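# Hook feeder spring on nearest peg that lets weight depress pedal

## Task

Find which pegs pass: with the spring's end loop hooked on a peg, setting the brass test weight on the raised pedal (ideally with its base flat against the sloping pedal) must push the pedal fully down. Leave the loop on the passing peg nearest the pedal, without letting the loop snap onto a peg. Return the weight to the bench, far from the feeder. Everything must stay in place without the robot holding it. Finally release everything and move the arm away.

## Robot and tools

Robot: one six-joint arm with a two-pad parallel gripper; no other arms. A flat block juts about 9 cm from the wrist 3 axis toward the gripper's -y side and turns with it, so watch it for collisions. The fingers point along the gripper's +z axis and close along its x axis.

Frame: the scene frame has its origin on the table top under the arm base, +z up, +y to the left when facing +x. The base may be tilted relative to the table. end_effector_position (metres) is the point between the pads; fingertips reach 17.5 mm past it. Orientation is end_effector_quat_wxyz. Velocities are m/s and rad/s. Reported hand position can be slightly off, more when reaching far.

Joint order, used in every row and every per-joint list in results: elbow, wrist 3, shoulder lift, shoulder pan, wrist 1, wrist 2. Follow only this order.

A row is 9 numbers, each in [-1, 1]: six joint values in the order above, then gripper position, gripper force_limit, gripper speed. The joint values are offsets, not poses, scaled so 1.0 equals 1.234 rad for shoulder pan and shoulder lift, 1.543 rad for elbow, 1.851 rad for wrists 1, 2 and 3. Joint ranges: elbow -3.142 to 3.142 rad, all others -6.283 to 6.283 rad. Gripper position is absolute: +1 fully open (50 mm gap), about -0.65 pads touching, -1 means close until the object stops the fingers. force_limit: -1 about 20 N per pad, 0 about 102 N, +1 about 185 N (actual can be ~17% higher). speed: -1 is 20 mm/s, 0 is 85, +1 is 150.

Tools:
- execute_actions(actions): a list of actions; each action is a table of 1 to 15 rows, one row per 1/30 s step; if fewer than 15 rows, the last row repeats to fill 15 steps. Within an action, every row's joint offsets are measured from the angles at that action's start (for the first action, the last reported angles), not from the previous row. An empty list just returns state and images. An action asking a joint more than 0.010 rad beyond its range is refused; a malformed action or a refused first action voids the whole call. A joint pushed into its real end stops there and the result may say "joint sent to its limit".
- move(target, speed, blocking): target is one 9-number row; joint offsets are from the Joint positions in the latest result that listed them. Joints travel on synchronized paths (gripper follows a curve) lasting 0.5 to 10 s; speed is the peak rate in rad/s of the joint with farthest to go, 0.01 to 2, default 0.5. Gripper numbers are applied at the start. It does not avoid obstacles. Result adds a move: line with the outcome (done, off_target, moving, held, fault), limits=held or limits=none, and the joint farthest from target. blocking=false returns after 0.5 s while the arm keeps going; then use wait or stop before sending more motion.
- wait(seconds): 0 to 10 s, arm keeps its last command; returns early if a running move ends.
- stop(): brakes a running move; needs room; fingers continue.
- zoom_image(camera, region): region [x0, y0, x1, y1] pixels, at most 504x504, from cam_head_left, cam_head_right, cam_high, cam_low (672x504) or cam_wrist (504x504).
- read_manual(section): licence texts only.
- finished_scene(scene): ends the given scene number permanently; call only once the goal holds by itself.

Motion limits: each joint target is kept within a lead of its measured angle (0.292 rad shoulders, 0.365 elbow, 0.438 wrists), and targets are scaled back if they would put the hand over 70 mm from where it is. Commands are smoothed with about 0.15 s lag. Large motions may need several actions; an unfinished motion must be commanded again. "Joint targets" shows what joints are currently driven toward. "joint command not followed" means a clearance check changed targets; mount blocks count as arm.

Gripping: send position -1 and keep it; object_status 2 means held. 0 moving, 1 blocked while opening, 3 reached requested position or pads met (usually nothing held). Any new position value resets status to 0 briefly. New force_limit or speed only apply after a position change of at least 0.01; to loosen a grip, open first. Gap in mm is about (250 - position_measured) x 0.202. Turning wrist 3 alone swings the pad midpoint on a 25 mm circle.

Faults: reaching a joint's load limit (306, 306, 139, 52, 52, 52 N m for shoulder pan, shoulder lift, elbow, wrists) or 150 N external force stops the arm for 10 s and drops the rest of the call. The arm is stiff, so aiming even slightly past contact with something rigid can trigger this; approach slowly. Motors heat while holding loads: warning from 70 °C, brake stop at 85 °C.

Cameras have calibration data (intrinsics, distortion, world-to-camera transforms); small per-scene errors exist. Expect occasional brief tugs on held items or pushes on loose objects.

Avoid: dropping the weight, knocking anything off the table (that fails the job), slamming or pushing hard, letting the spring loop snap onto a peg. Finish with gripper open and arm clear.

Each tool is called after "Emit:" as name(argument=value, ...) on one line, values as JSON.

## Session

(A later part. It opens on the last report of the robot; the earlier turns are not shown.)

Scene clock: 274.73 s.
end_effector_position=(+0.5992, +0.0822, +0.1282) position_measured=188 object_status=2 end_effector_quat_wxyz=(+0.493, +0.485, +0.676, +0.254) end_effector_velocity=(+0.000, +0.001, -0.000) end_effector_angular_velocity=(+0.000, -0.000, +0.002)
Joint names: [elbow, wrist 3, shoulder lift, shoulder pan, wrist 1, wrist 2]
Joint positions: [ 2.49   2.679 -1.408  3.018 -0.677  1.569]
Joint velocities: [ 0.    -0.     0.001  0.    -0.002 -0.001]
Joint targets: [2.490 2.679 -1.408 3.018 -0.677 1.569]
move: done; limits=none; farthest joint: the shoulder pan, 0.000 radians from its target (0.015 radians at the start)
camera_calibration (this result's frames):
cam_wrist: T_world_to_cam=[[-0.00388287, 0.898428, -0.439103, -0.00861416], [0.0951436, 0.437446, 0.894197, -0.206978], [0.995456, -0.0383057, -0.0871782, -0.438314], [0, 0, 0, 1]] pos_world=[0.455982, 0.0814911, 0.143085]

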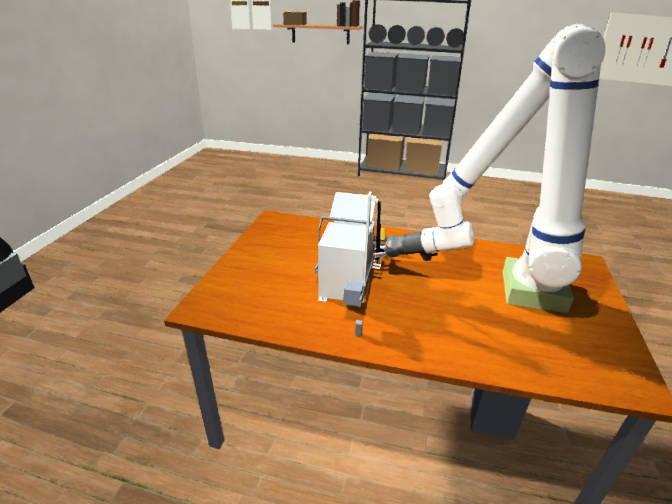

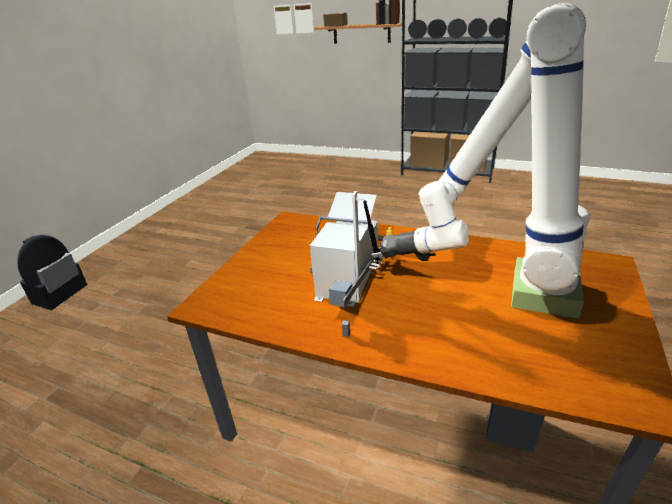

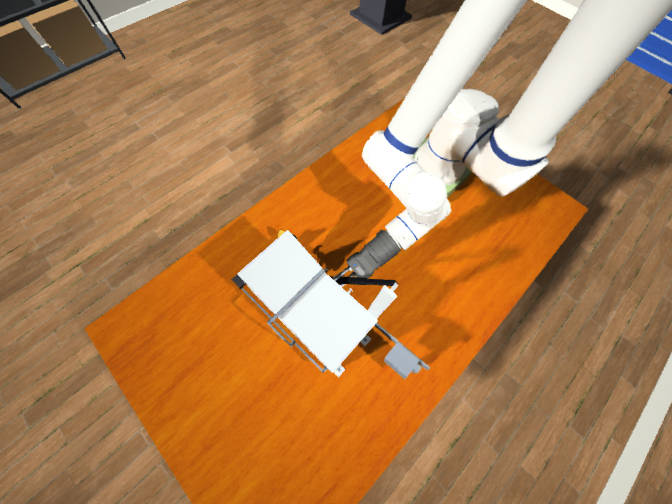

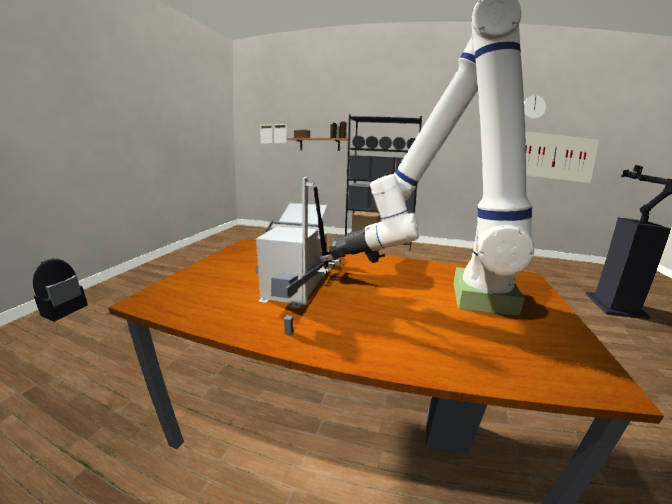

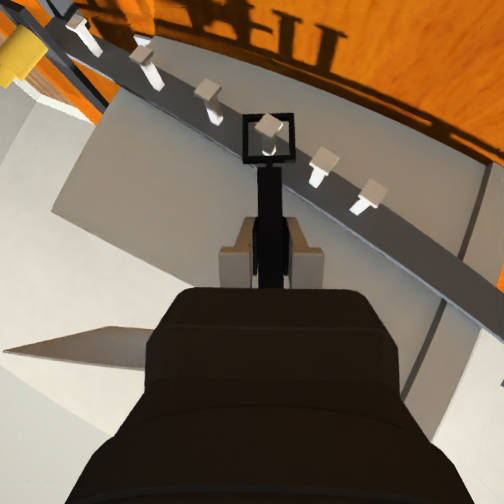

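Emit:
execute_actions(actions=[])

Scene clock: 304.83 s.
end_effector_position=(+0.5992, +0.0822, +0.1281) position_measured=188 object_status=2 end_effector_quat_wxyz=(+0.493, +0.485, +0.676, +0.254) end_effector_velocity=(-0.000, +0.001, -0.000) end_effector_angular_velocity=(-0.001, +0.000, +0.002)
Joint names: [elbow, wrist 3, shoulder lift, shoulder pan, wrist 1, wrist 2]
Joint positions: [ 2.49   2.679 -1.408  3.018 -0.677  1.569]
Joint velocities: [ 0.    -0.001  0.     0.001 -0.    -0.   ]
Joint targets: [2.490 2.679 -1.408 3.018 -0.677 1.569]
camera_calibration (this result's frames):
cam_wrist: T_world_to_cam=[[-0.0038808, 0.898428, -0.439103, -0.00860206], [0.0951444, 0.437446, 0.894197, -0.206902], [0.995456, -0.038308, -0.0871781, -0.438321], [0, 0, 0, 1]] pos_world=[0.455981, 0.0814454, 0.143022]

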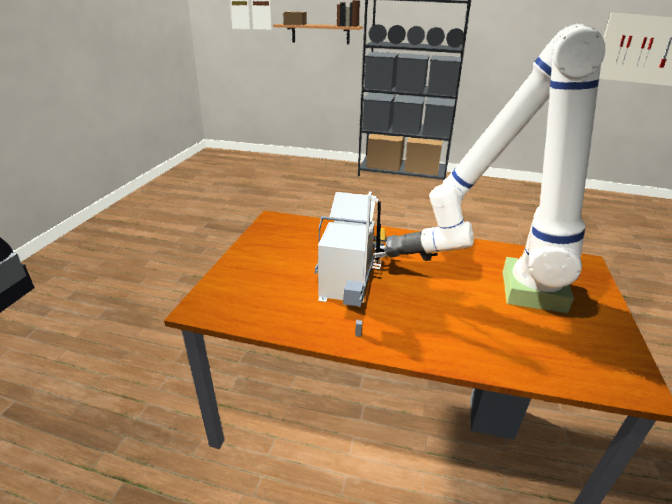

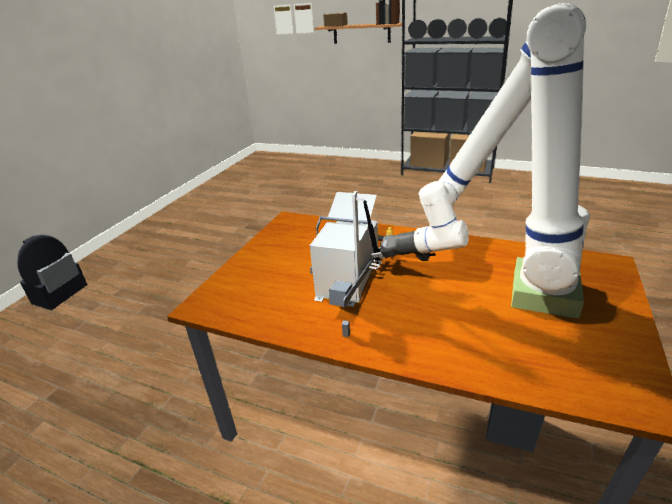

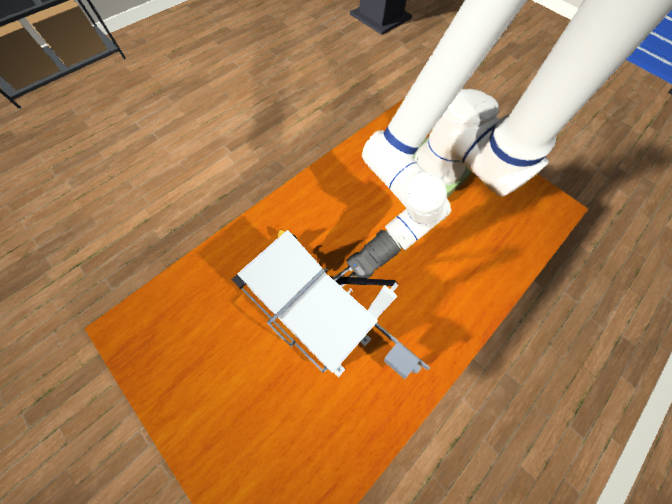

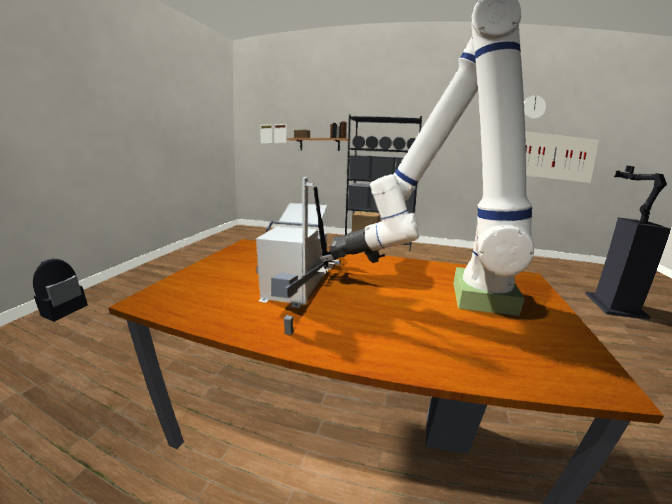

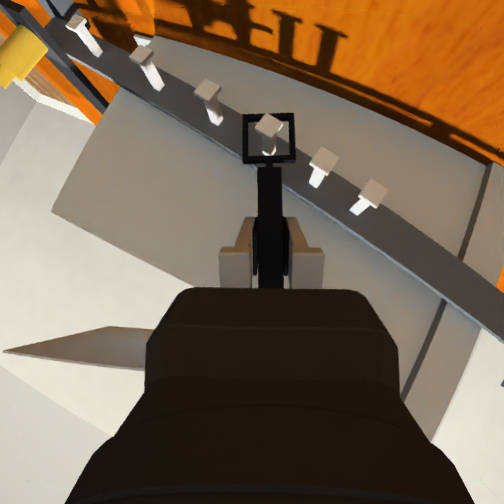

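Emit:
move(target=[-0.0033,0.0052,-0.0254,0.0139,0.0548,0.0257,-1,-0.7,-0.7], speed=0.05)

Scene clock: 334.10 s.
end_effector_position=(+0.5782, +0.0811, +0.1278) position_measured=188 object_status=2 end_effector_quat_wxyz=(+0.475, +0.503, +0.684, +0.230) end_effector_velocity=(-0.000, +0.000, -0.000) end_effector_angular_velocity=(-0.001, +0.001, +0.000)
Joint names: [elbow, wrist 3, shoulder lift, shoulder pan, wrist 1, wrist 2]
Joint positions: [ 2.485  2.689 -1.439  3.035 -0.576  1.617]
Joint velocities: [-0.001 -0.     0.     0.001  0.002  0.001]
Joint targets: [2.485 2.689 -1.439 3.035 -0.576 1.617]
move: done; limits=none; farthest joint: the shoulder pan, 0.000 radians from its target (0.017 radians at the start)
camera_calibration (this result's frames):
cam_wrist: T_world_to_cam=[[-0.00500263, 0.897551, -0.440883, -0.00695537], [0.166656, 0.435471, 0.884642, -0.244053], [0.986002, -0.0690501, -0.151761, -0.401227], [0, 0, 0, 1]] pos_world=[0.436249, 0.0848161, 0.151943]

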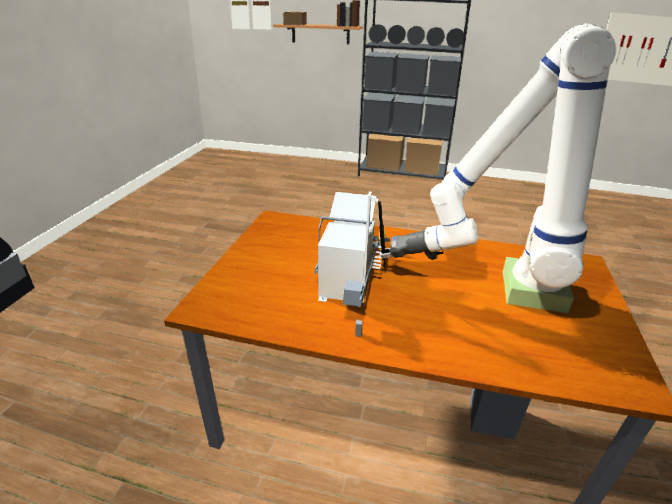

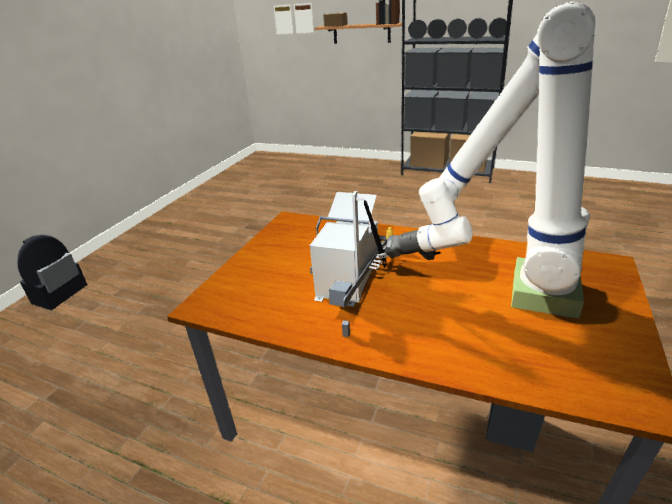

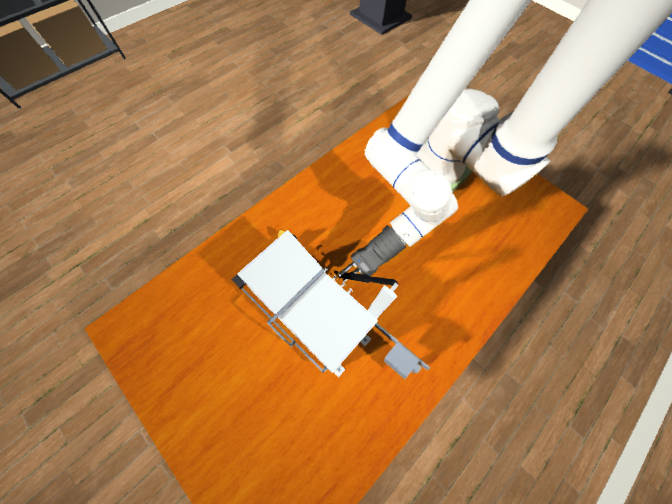

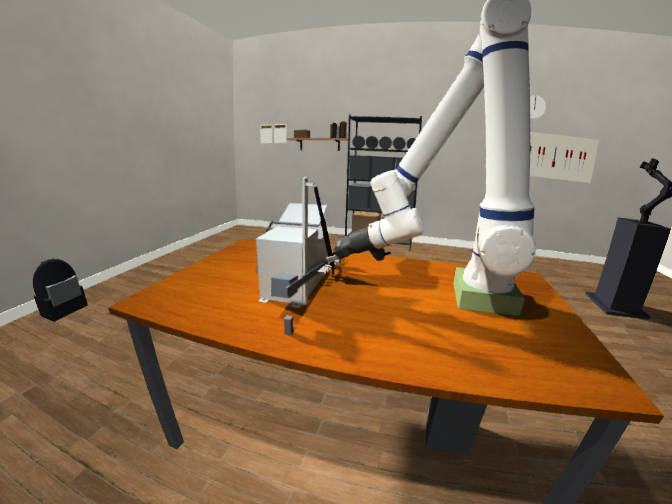

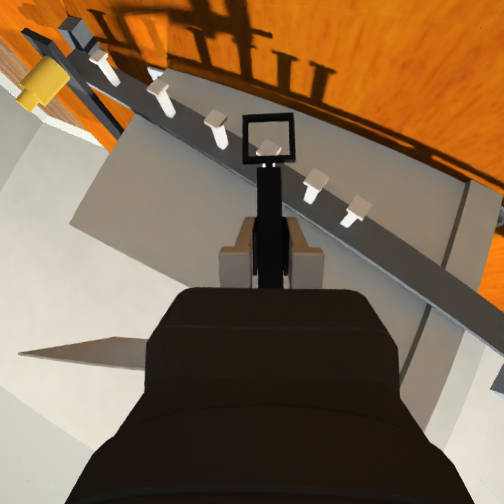

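Emit:
move(target=[0.0408,-0.1327,0.0486,-0.1496,-0.0982,-0.0522,-1,-0.7,-0.7], speed=0.12)

Emit:
move(target=[0.0194,-0.0792,0.049,-0.1257,-0.0666,-0.0609,-1,-0.7,-0.7], speed=0.1)

Scene clock: 382.40 s.
end_effector_position=(+0.5819, -0.0018, +0.1061) position_measured=188 object_status=2 end_effector_quat_wxyz=(+0.526, +0.451, +0.700, +0.170) end_effector_velocity=(-0.001, -0.001, -0.001) end_effector_angular_velocity=(-0.002, +0.001, -0.000)
Joint names: [elbow, wrist 3, shoulder lift, shoulder pan, wrist 1, wrist 2]
Joint positions: [ 2.548  2.443 -1.379  2.85  -0.757  1.52 ]
Joint velocities: [ 0.001 -0.003  0.    -0.002 -0.001 -0.001]
Joint targets: [2.548 2.443 -1.379 2.850 -0.758 1.520]
move: done; limits=none; farthest joint: the shoulder pan, 0.000 radians from its target (0.185 radians at the start)
camera_calibration (this result's frames):
cam_wrist: T_world_to_cam=[[-0.000698219, 0.798464, -0.602042, 0.0723465], [0.14824, 0.595474, 0.78958, -0.168253], [0.988951, -0.0886954, -0.11878, -0.419121], [0, 0, 0, 1]] pos_world=[0.439483, 0.00525028, 0.126622]

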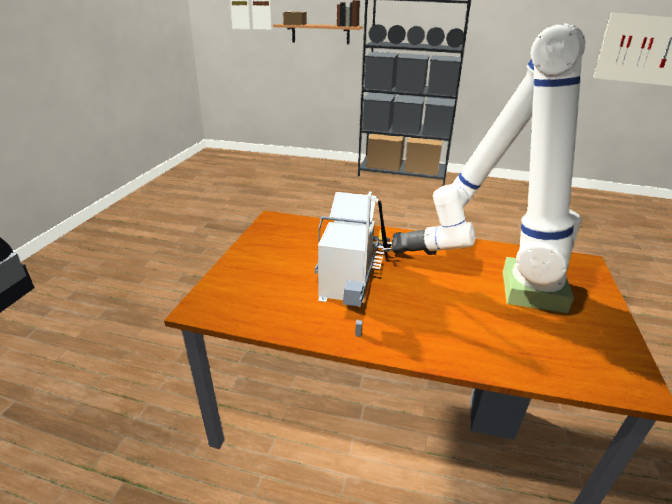

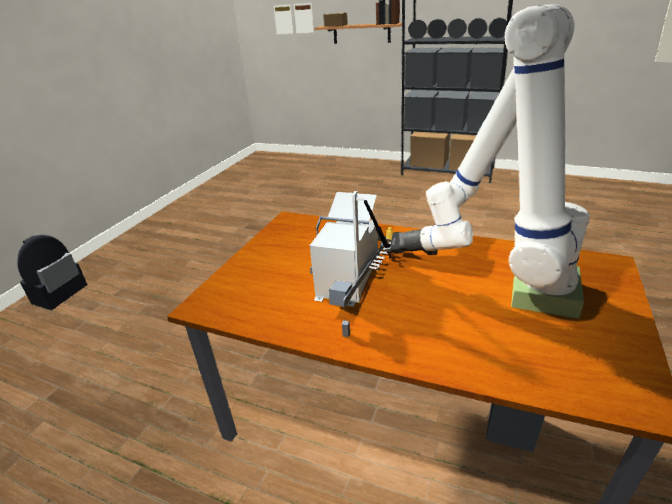

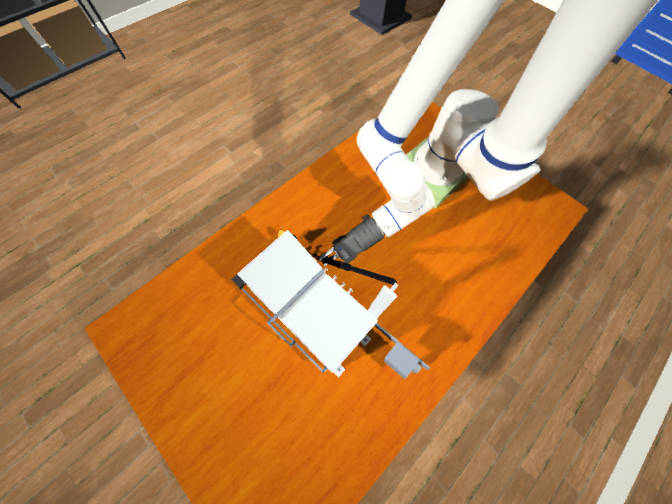

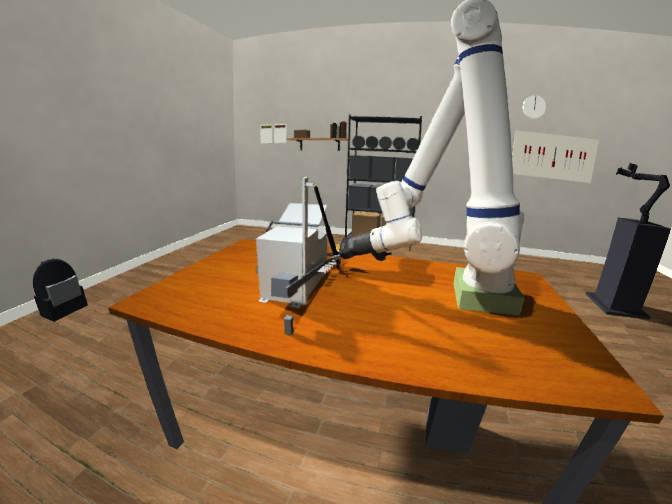

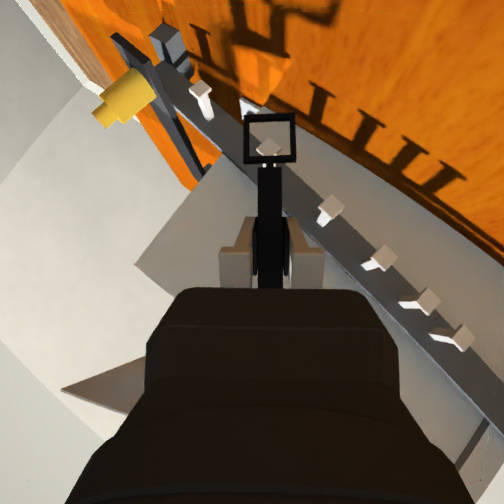

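Scene clock: 384.37 s.
end_effector_position=(+0.5844, -0.0626, +0.0906) position_measured=188 object_status=2 end_effector_quat_wxyz=(+0.552, +0.421, +0.706, +0.137) end_effector_velocity=(-0.000, +0.000, -0.000) end_effector_angular_velocity=(-0.001, +0.001, +0.001)
Joint names: [elbow, wrist 3, shoulder lift, shoulder pan, wrist 1, wrist 2]
Joint positions: [ 2.578  2.297 -1.319  2.695 -0.881  1.408]
Joint velocities: [ 0.001 -0.002 -0.    -0.     0.    -0.001]
Joint targets: [2.578 2.296 -1.319 2.695 -0.881 1.407]
move: done; limits=none; farthest joint: the shoulder pan, 0.001 radians from its target (0.156 radians at the start)
camera_calibration (this result's frames):
cam_wrist: T_world_to_cam=[[0.00265326, 0.732532, -0.680728, 0.112657], [0.137931, 0.673955, 0.725782, -0.103492], [0.990438, -0.095819, -0.0992505, -0.431957], [0, 0, 0, 1]] pos_world=[0.441803, -0.0541654, 0.108929]

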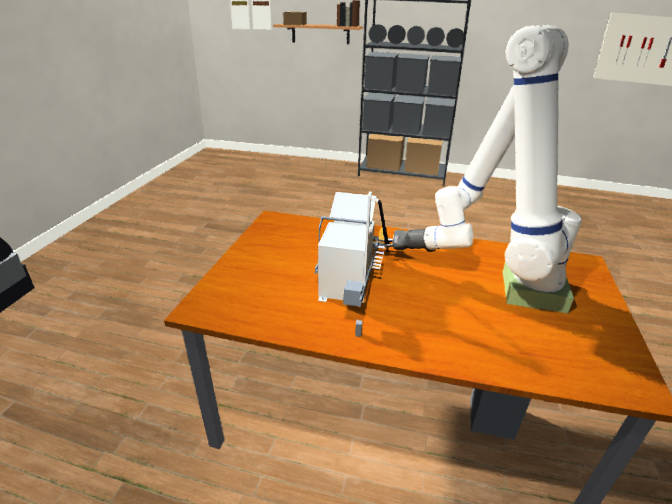

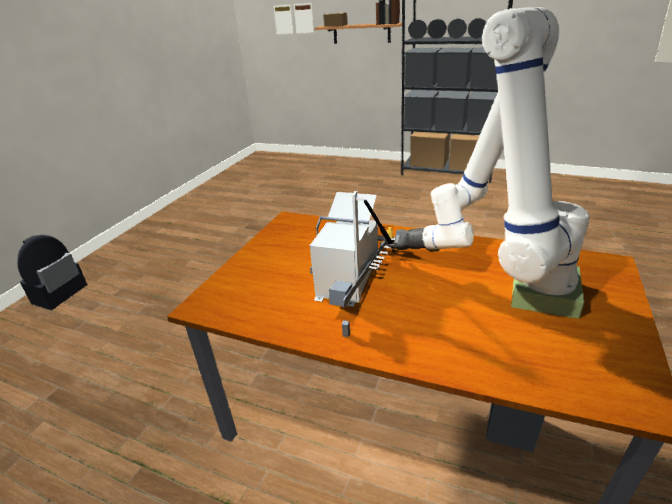

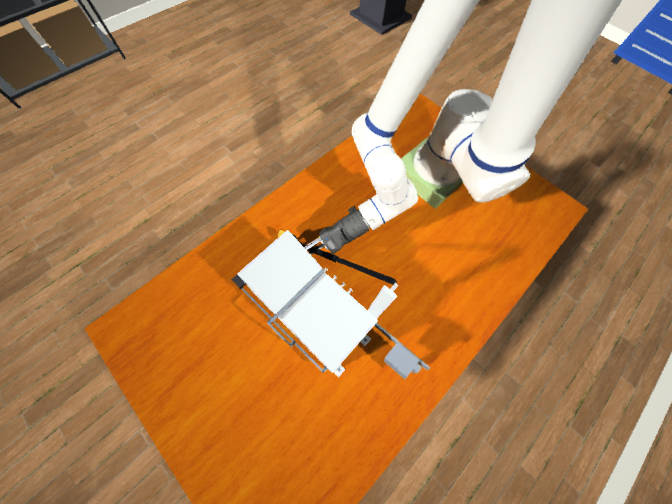

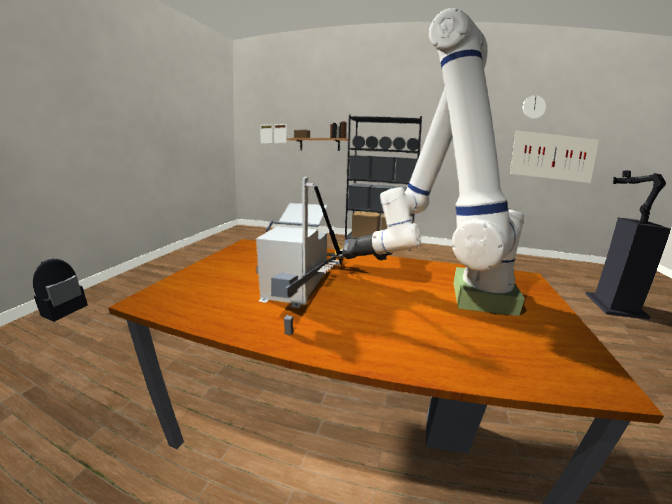

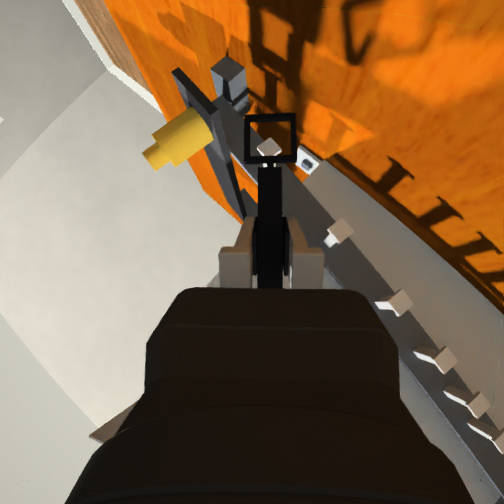

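Emit:
move(target=[-0.011,0.0025,0.0287,-0.0038,-0.0296,-0.0246,-1,-0.7,-0.7], speed=0.035)

Emit:
zoom_image(camera="cam_wrist", region=[170,30,370,230])

Scene clock: 408.77 s.
end_effector_position=(+0.6059, -0.0615, +0.0906) position_measured=188 object_status=2 end_effector_quat_wxyz=(+0.563, +0.406, +0.703, +0.157) end_effector_velocity=(+0.000, +0.001, -0.001) end_effector_angular_velocity=(+0.001, -0.000, +0.003)
Joint names: [elbow, wrist 3, shoulder lift, shoulder pan, wrist 1, wrist 2]
Joint positions: [ 2.561  2.301 -1.283  2.691 -0.935  1.362]
Joint velocities: [-0.     0.     0.002  0.001 -0.002 -0.002]
Joint targets: [2.561 2.301 -1.283 2.691 -0.935 1.362]
move: done; limits=none; farthest joint: the wrist 1, 0.001 radians from its target (0.055 radians at the start)
camera_calibration (this result's frames):
cam_wrist: T_world_to_cam=[[0.00316312, 0.73382, -0.679337, 0.111379], [0.0837899, 0.676757, 0.731423, -0.0747161], [0.996478, -0.0592352, -0.059346, -0.458119], [0, 0, 0, 1]] pos_world=[0.462414, -0.0583044, 0.103125]

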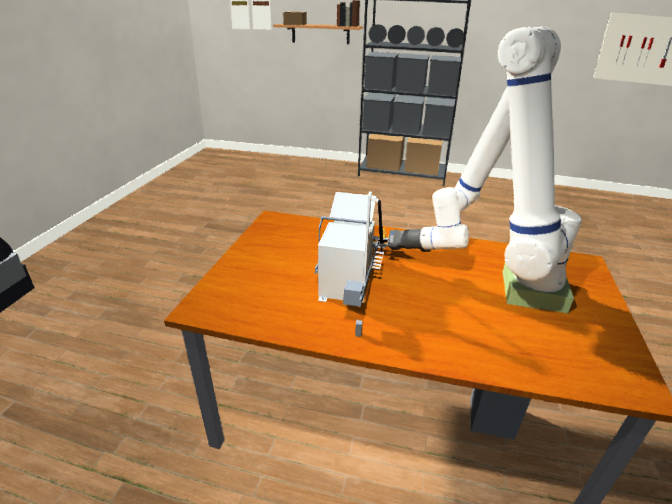

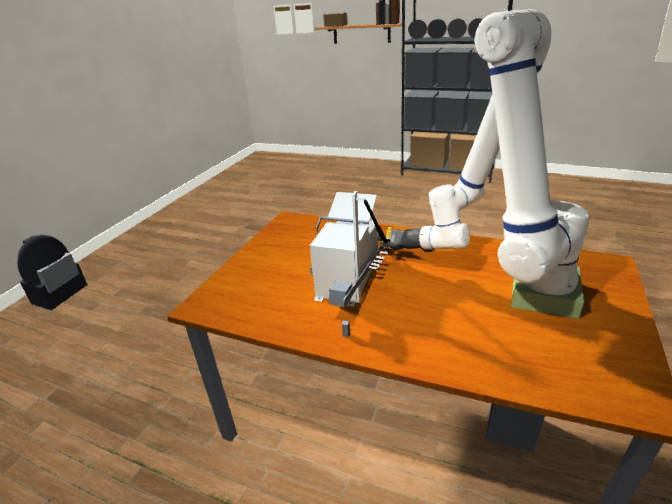

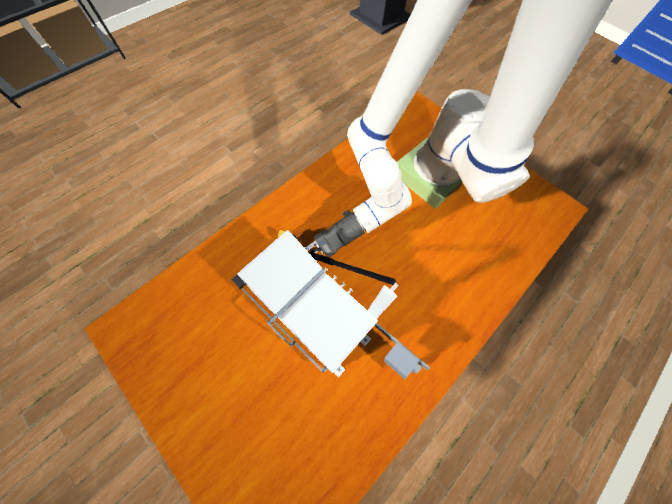

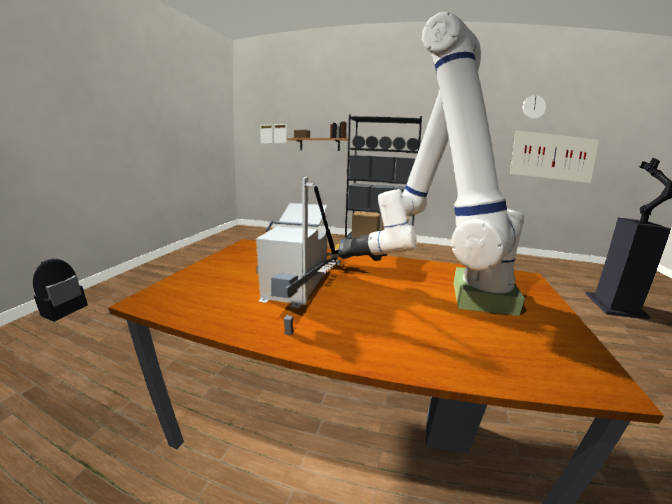

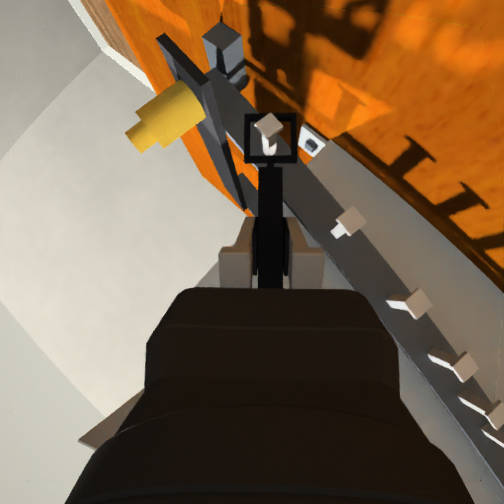

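Region (170, 30, 370, 230) of cam_wrist's 504x504 image, scaled by 2.520, with more detail than that image has.

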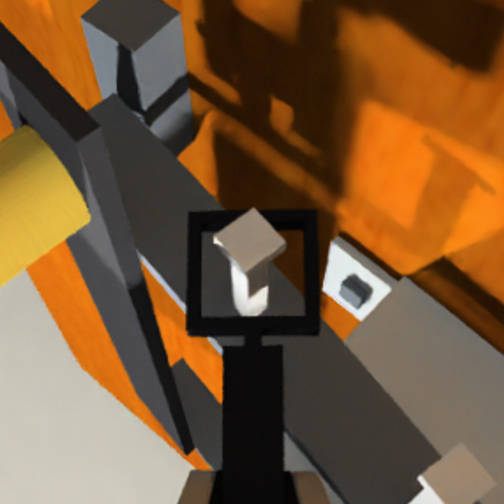

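Emit:
move(target=[-0.0011,0.0028,-0.0137,0.0124,0.0095,0.0078,-1,-0.7,-0.7], speed=0.015)

Emit:
zoom_image(camera="cam_wrist", region=[170,30,370,230])

Scene clock: 425.03 s.
end_effector_position=(+0.6056, -0.0563, +0.0964) position_measured=188 object_status=2 end_effector_quat_wxyz=(+0.563, +0.406, +0.703, +0.157) end_effector_velocity=(-0.001, +0.001, -0.000) end_effector_angular_velocity=(+0.000, +0.002, +0.000)
Joint names: [elbow, wrist 3, shoulder lift, shoulder pan, wrist 1, wrist 2]
Joint positions: [ 2.559  2.306 -1.3    2.706 -0.918  1.377]
Joint velocities: [ 0.001 -0.    -0.002  0.002  0.002  0.001]
Joint targets: [2.559 2.306 -1.300 2.706 -0.918 1.377]
move: done; limits=none; farthest joint: the shoulder pan, 0.000 radians from its target (0.016 radians at the start)
camera_calibration (this result's frames):
cam_wrist: T_world_to_cam=[[0.00315607, 0.73379, -0.679369, 0.11155], [0.0838522, 0.676785, 0.731389, -0.0825359], [0.996473, -0.0592749, -0.0593939, -0.457245], [0, 0, 0, 1]] pos_world=[0.462202, -0.0530982, 0.108992]

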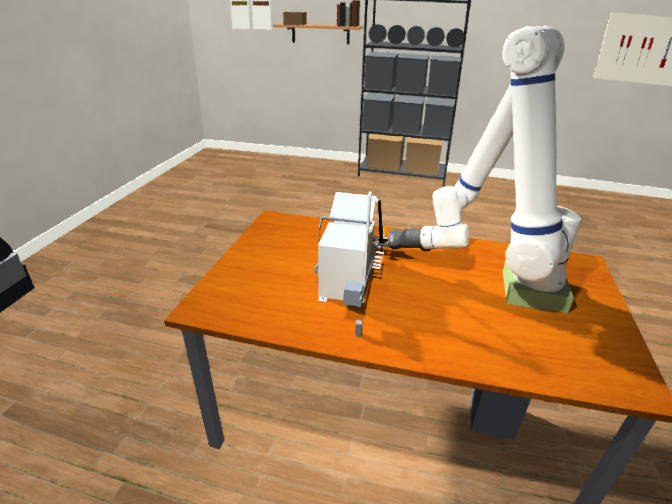

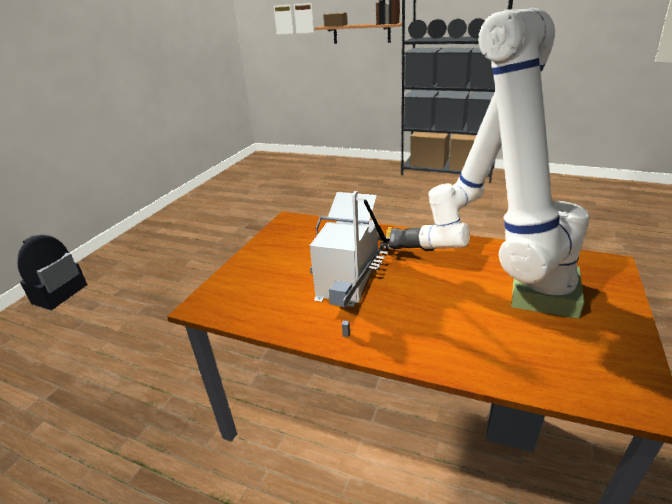

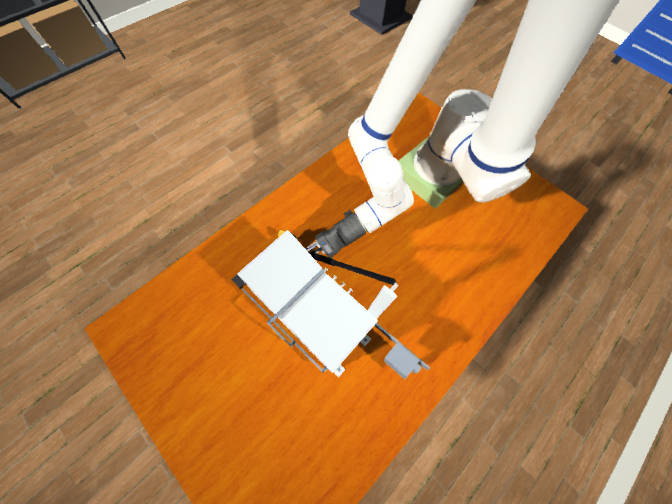

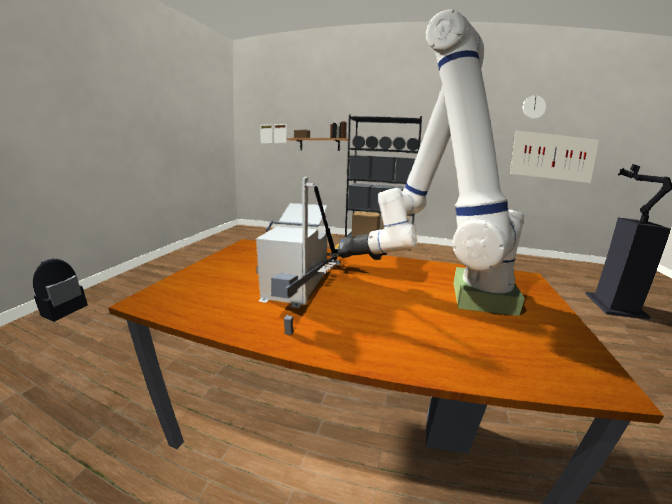

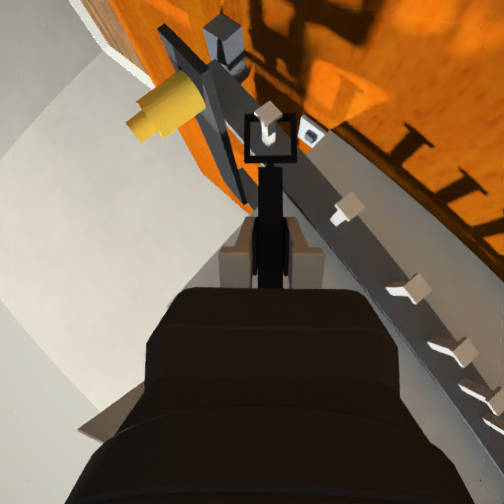

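Region (170, 30, 370, 230) of cam_wrist's 504x504 image, scaled by 2.520, with more detail than that image has.

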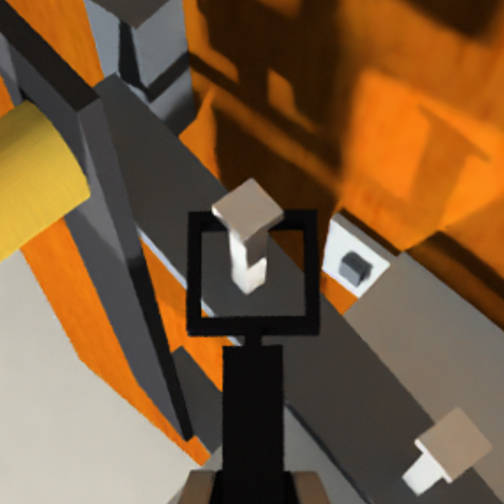

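Emit:
move(target=[-0.0008,-0.0049,-0.0115,0,0.0084,0,-1,-0.7,-0.7], speed=0.015)

Emit:
zoom_image(camera="cam_wrist", region=[140,0,400,260])

Emit:
move(target=[0,0,0,0,0,0,0.1,-0.7,-1])

Emit:
zoom_image(camera="cam_wrist", region=[140,0,400,260])

Scene clock: 435.03 s.
end_effector_position=(+0.6055, -0.0564, +0.1015) position_measured=188 object_status=2 end_effector_quat_wxyz=(+0.564, +0.403, +0.704, +0.154) end_effector_velocity=(-0.000, +0.000, +0.000) end_effector_angular_velocity=(-0.000, +0.001, +0.000)
Joint names: [elbow, wrist 3, shoulder lift, shoulder pan, wrist 1, wrist 2]
Joint positions: [ 2.558  2.297 -1.314  2.706 -0.902  1.377]
Joint velocities: [ 0.    -0.001 -0.001 -0.     0.002  0.   ]
Joint targets: [2.558 2.297 -1.314 2.706 -0.902 1.377]
move: done; limits=none; farthest joint: the shoulder pan, 0.000 radians from its target (0.000 radians at the start)
camera_calibration (this result's frames):
cam_wrist: T_world_to_cam=[[-0.000487579, 0.728214, -0.68535, 0.117548], [0.0835152, 0.682985, 0.725642, -0.0850923], [0.996506, -0.0568833, -0.0611499, -0.456532], [0, 0, 0, 1]] pos_world=[0.462101, -0.0534523, 0.114391]

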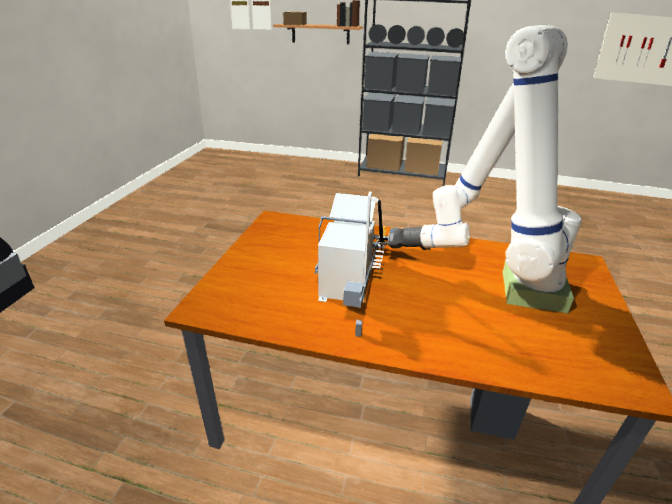

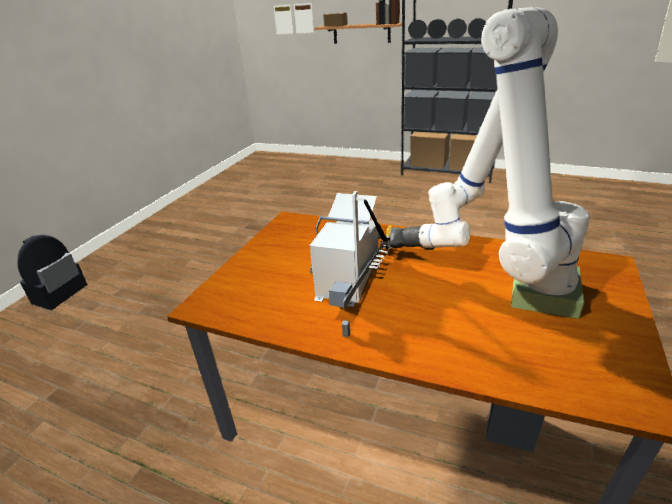

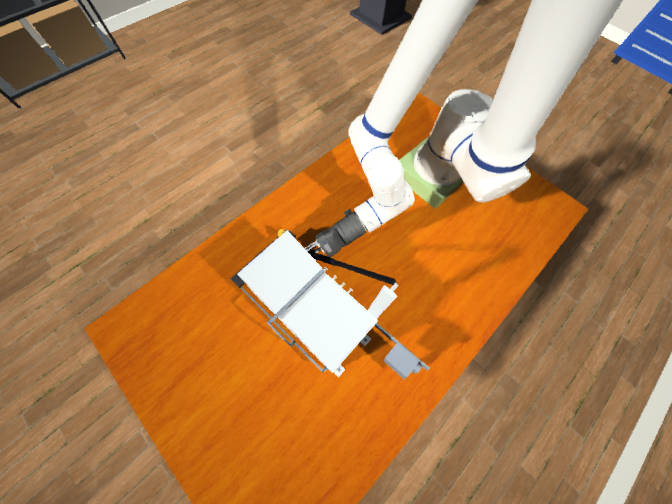

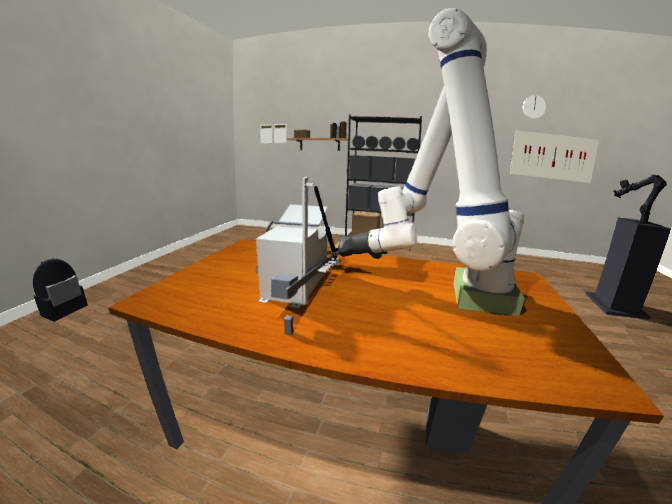

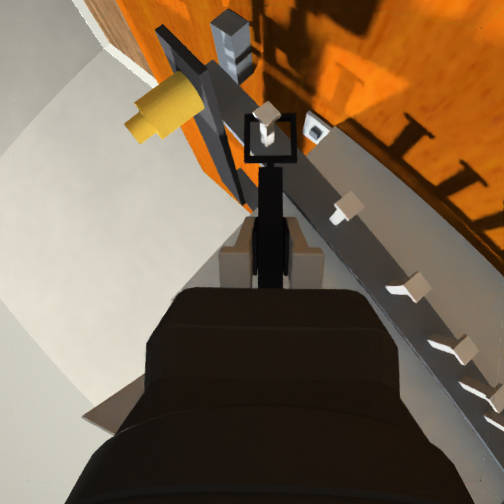

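Region (140, 0, 400, 260) of cam_wrist's 504x504 image, scaled by 1.938, with more detail than that image has.

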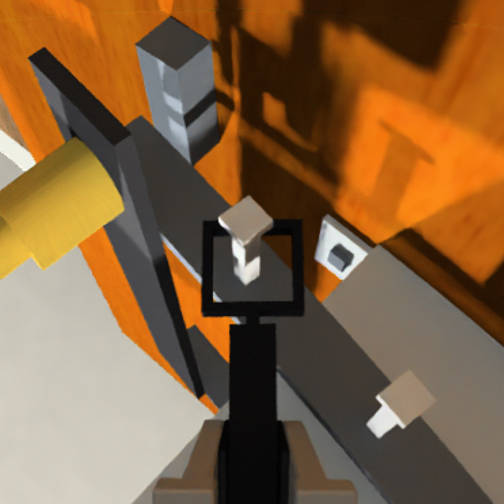

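Scene clock: 435.77 s.
end_effector_position=(+0.6055, -0.0564, +0.1015) position_measured=138 object_status=0 end_effector_quat_wxyz=(+0.564, +0.403, +0.704, +0.154) end_effector_velocity=(+0.001, -0.000, +0.000) end_effector_angular_velocity=(+0.000, -0.001, -0.000)
Joint names: [elbow, wrist 3, shoulder lift, shoulder pan, wrist 1, wrist 2]
Joint positions: [ 2.558  2.297 -1.314  2.706 -0.902  1.377]
Joint velocities: [-0.001  0.001  0.    -0.    -0.001  0.   ]
Joint targets: [2.558 2.297 -1.314 2.706 -0.902 1.377]
move: done; limits=none; farthest joint: the shoulder pan, 0.000 radians from its target (0.000 radians at the start)
camera_calibration (this result's frames):
cam_wrist: T_world_to_cam=[[-0.000498563, 0.7282, -0.685365, 0.117567], [0.0835109, 0.683001, 0.725627, -0.085097], [0.996507, -0.0568737, -0.0611531, -0.456531], [0, 0, 0, 1]] pos_world=[0.462101, -0.0534553, 0.114407]

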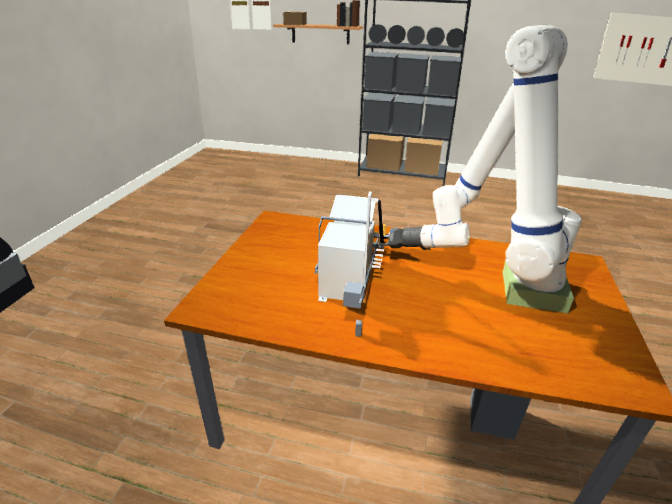

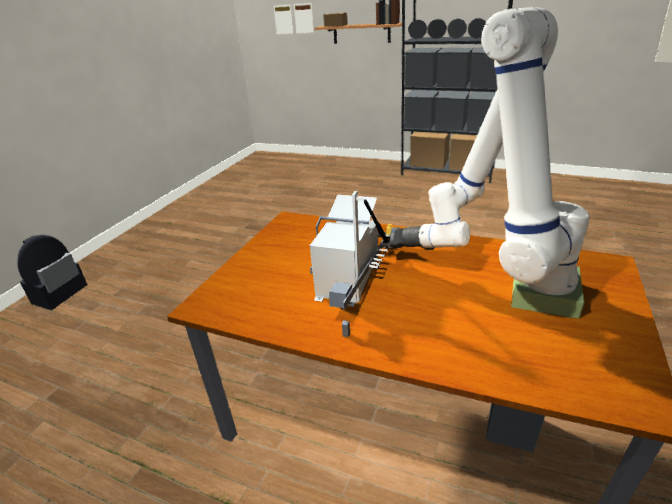

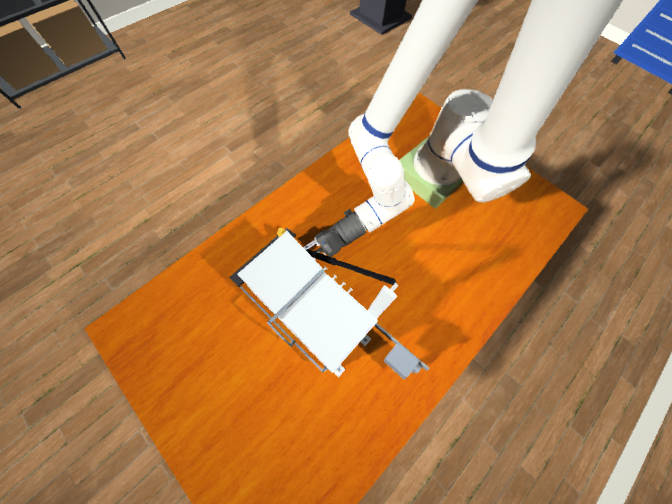

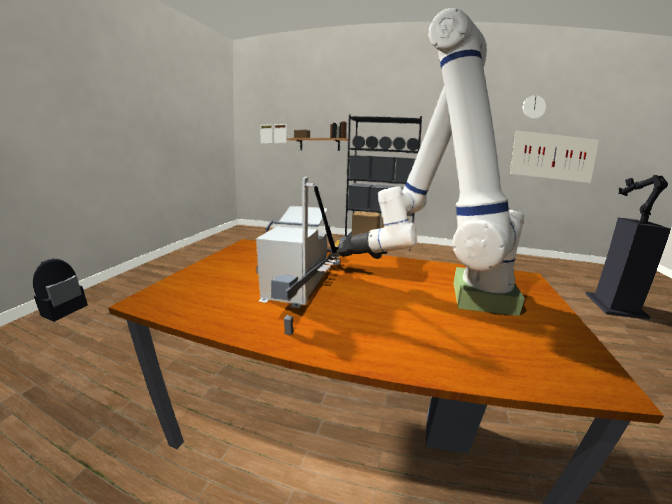

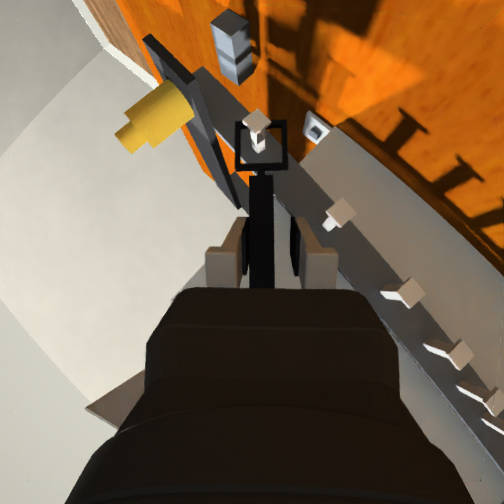

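Region (140, 0, 400, 260) of cam_wrist's 504x504 image, scaled by 1.938, with more detail than that image has.

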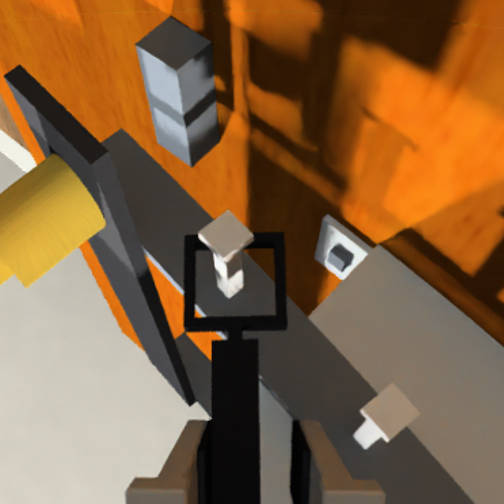

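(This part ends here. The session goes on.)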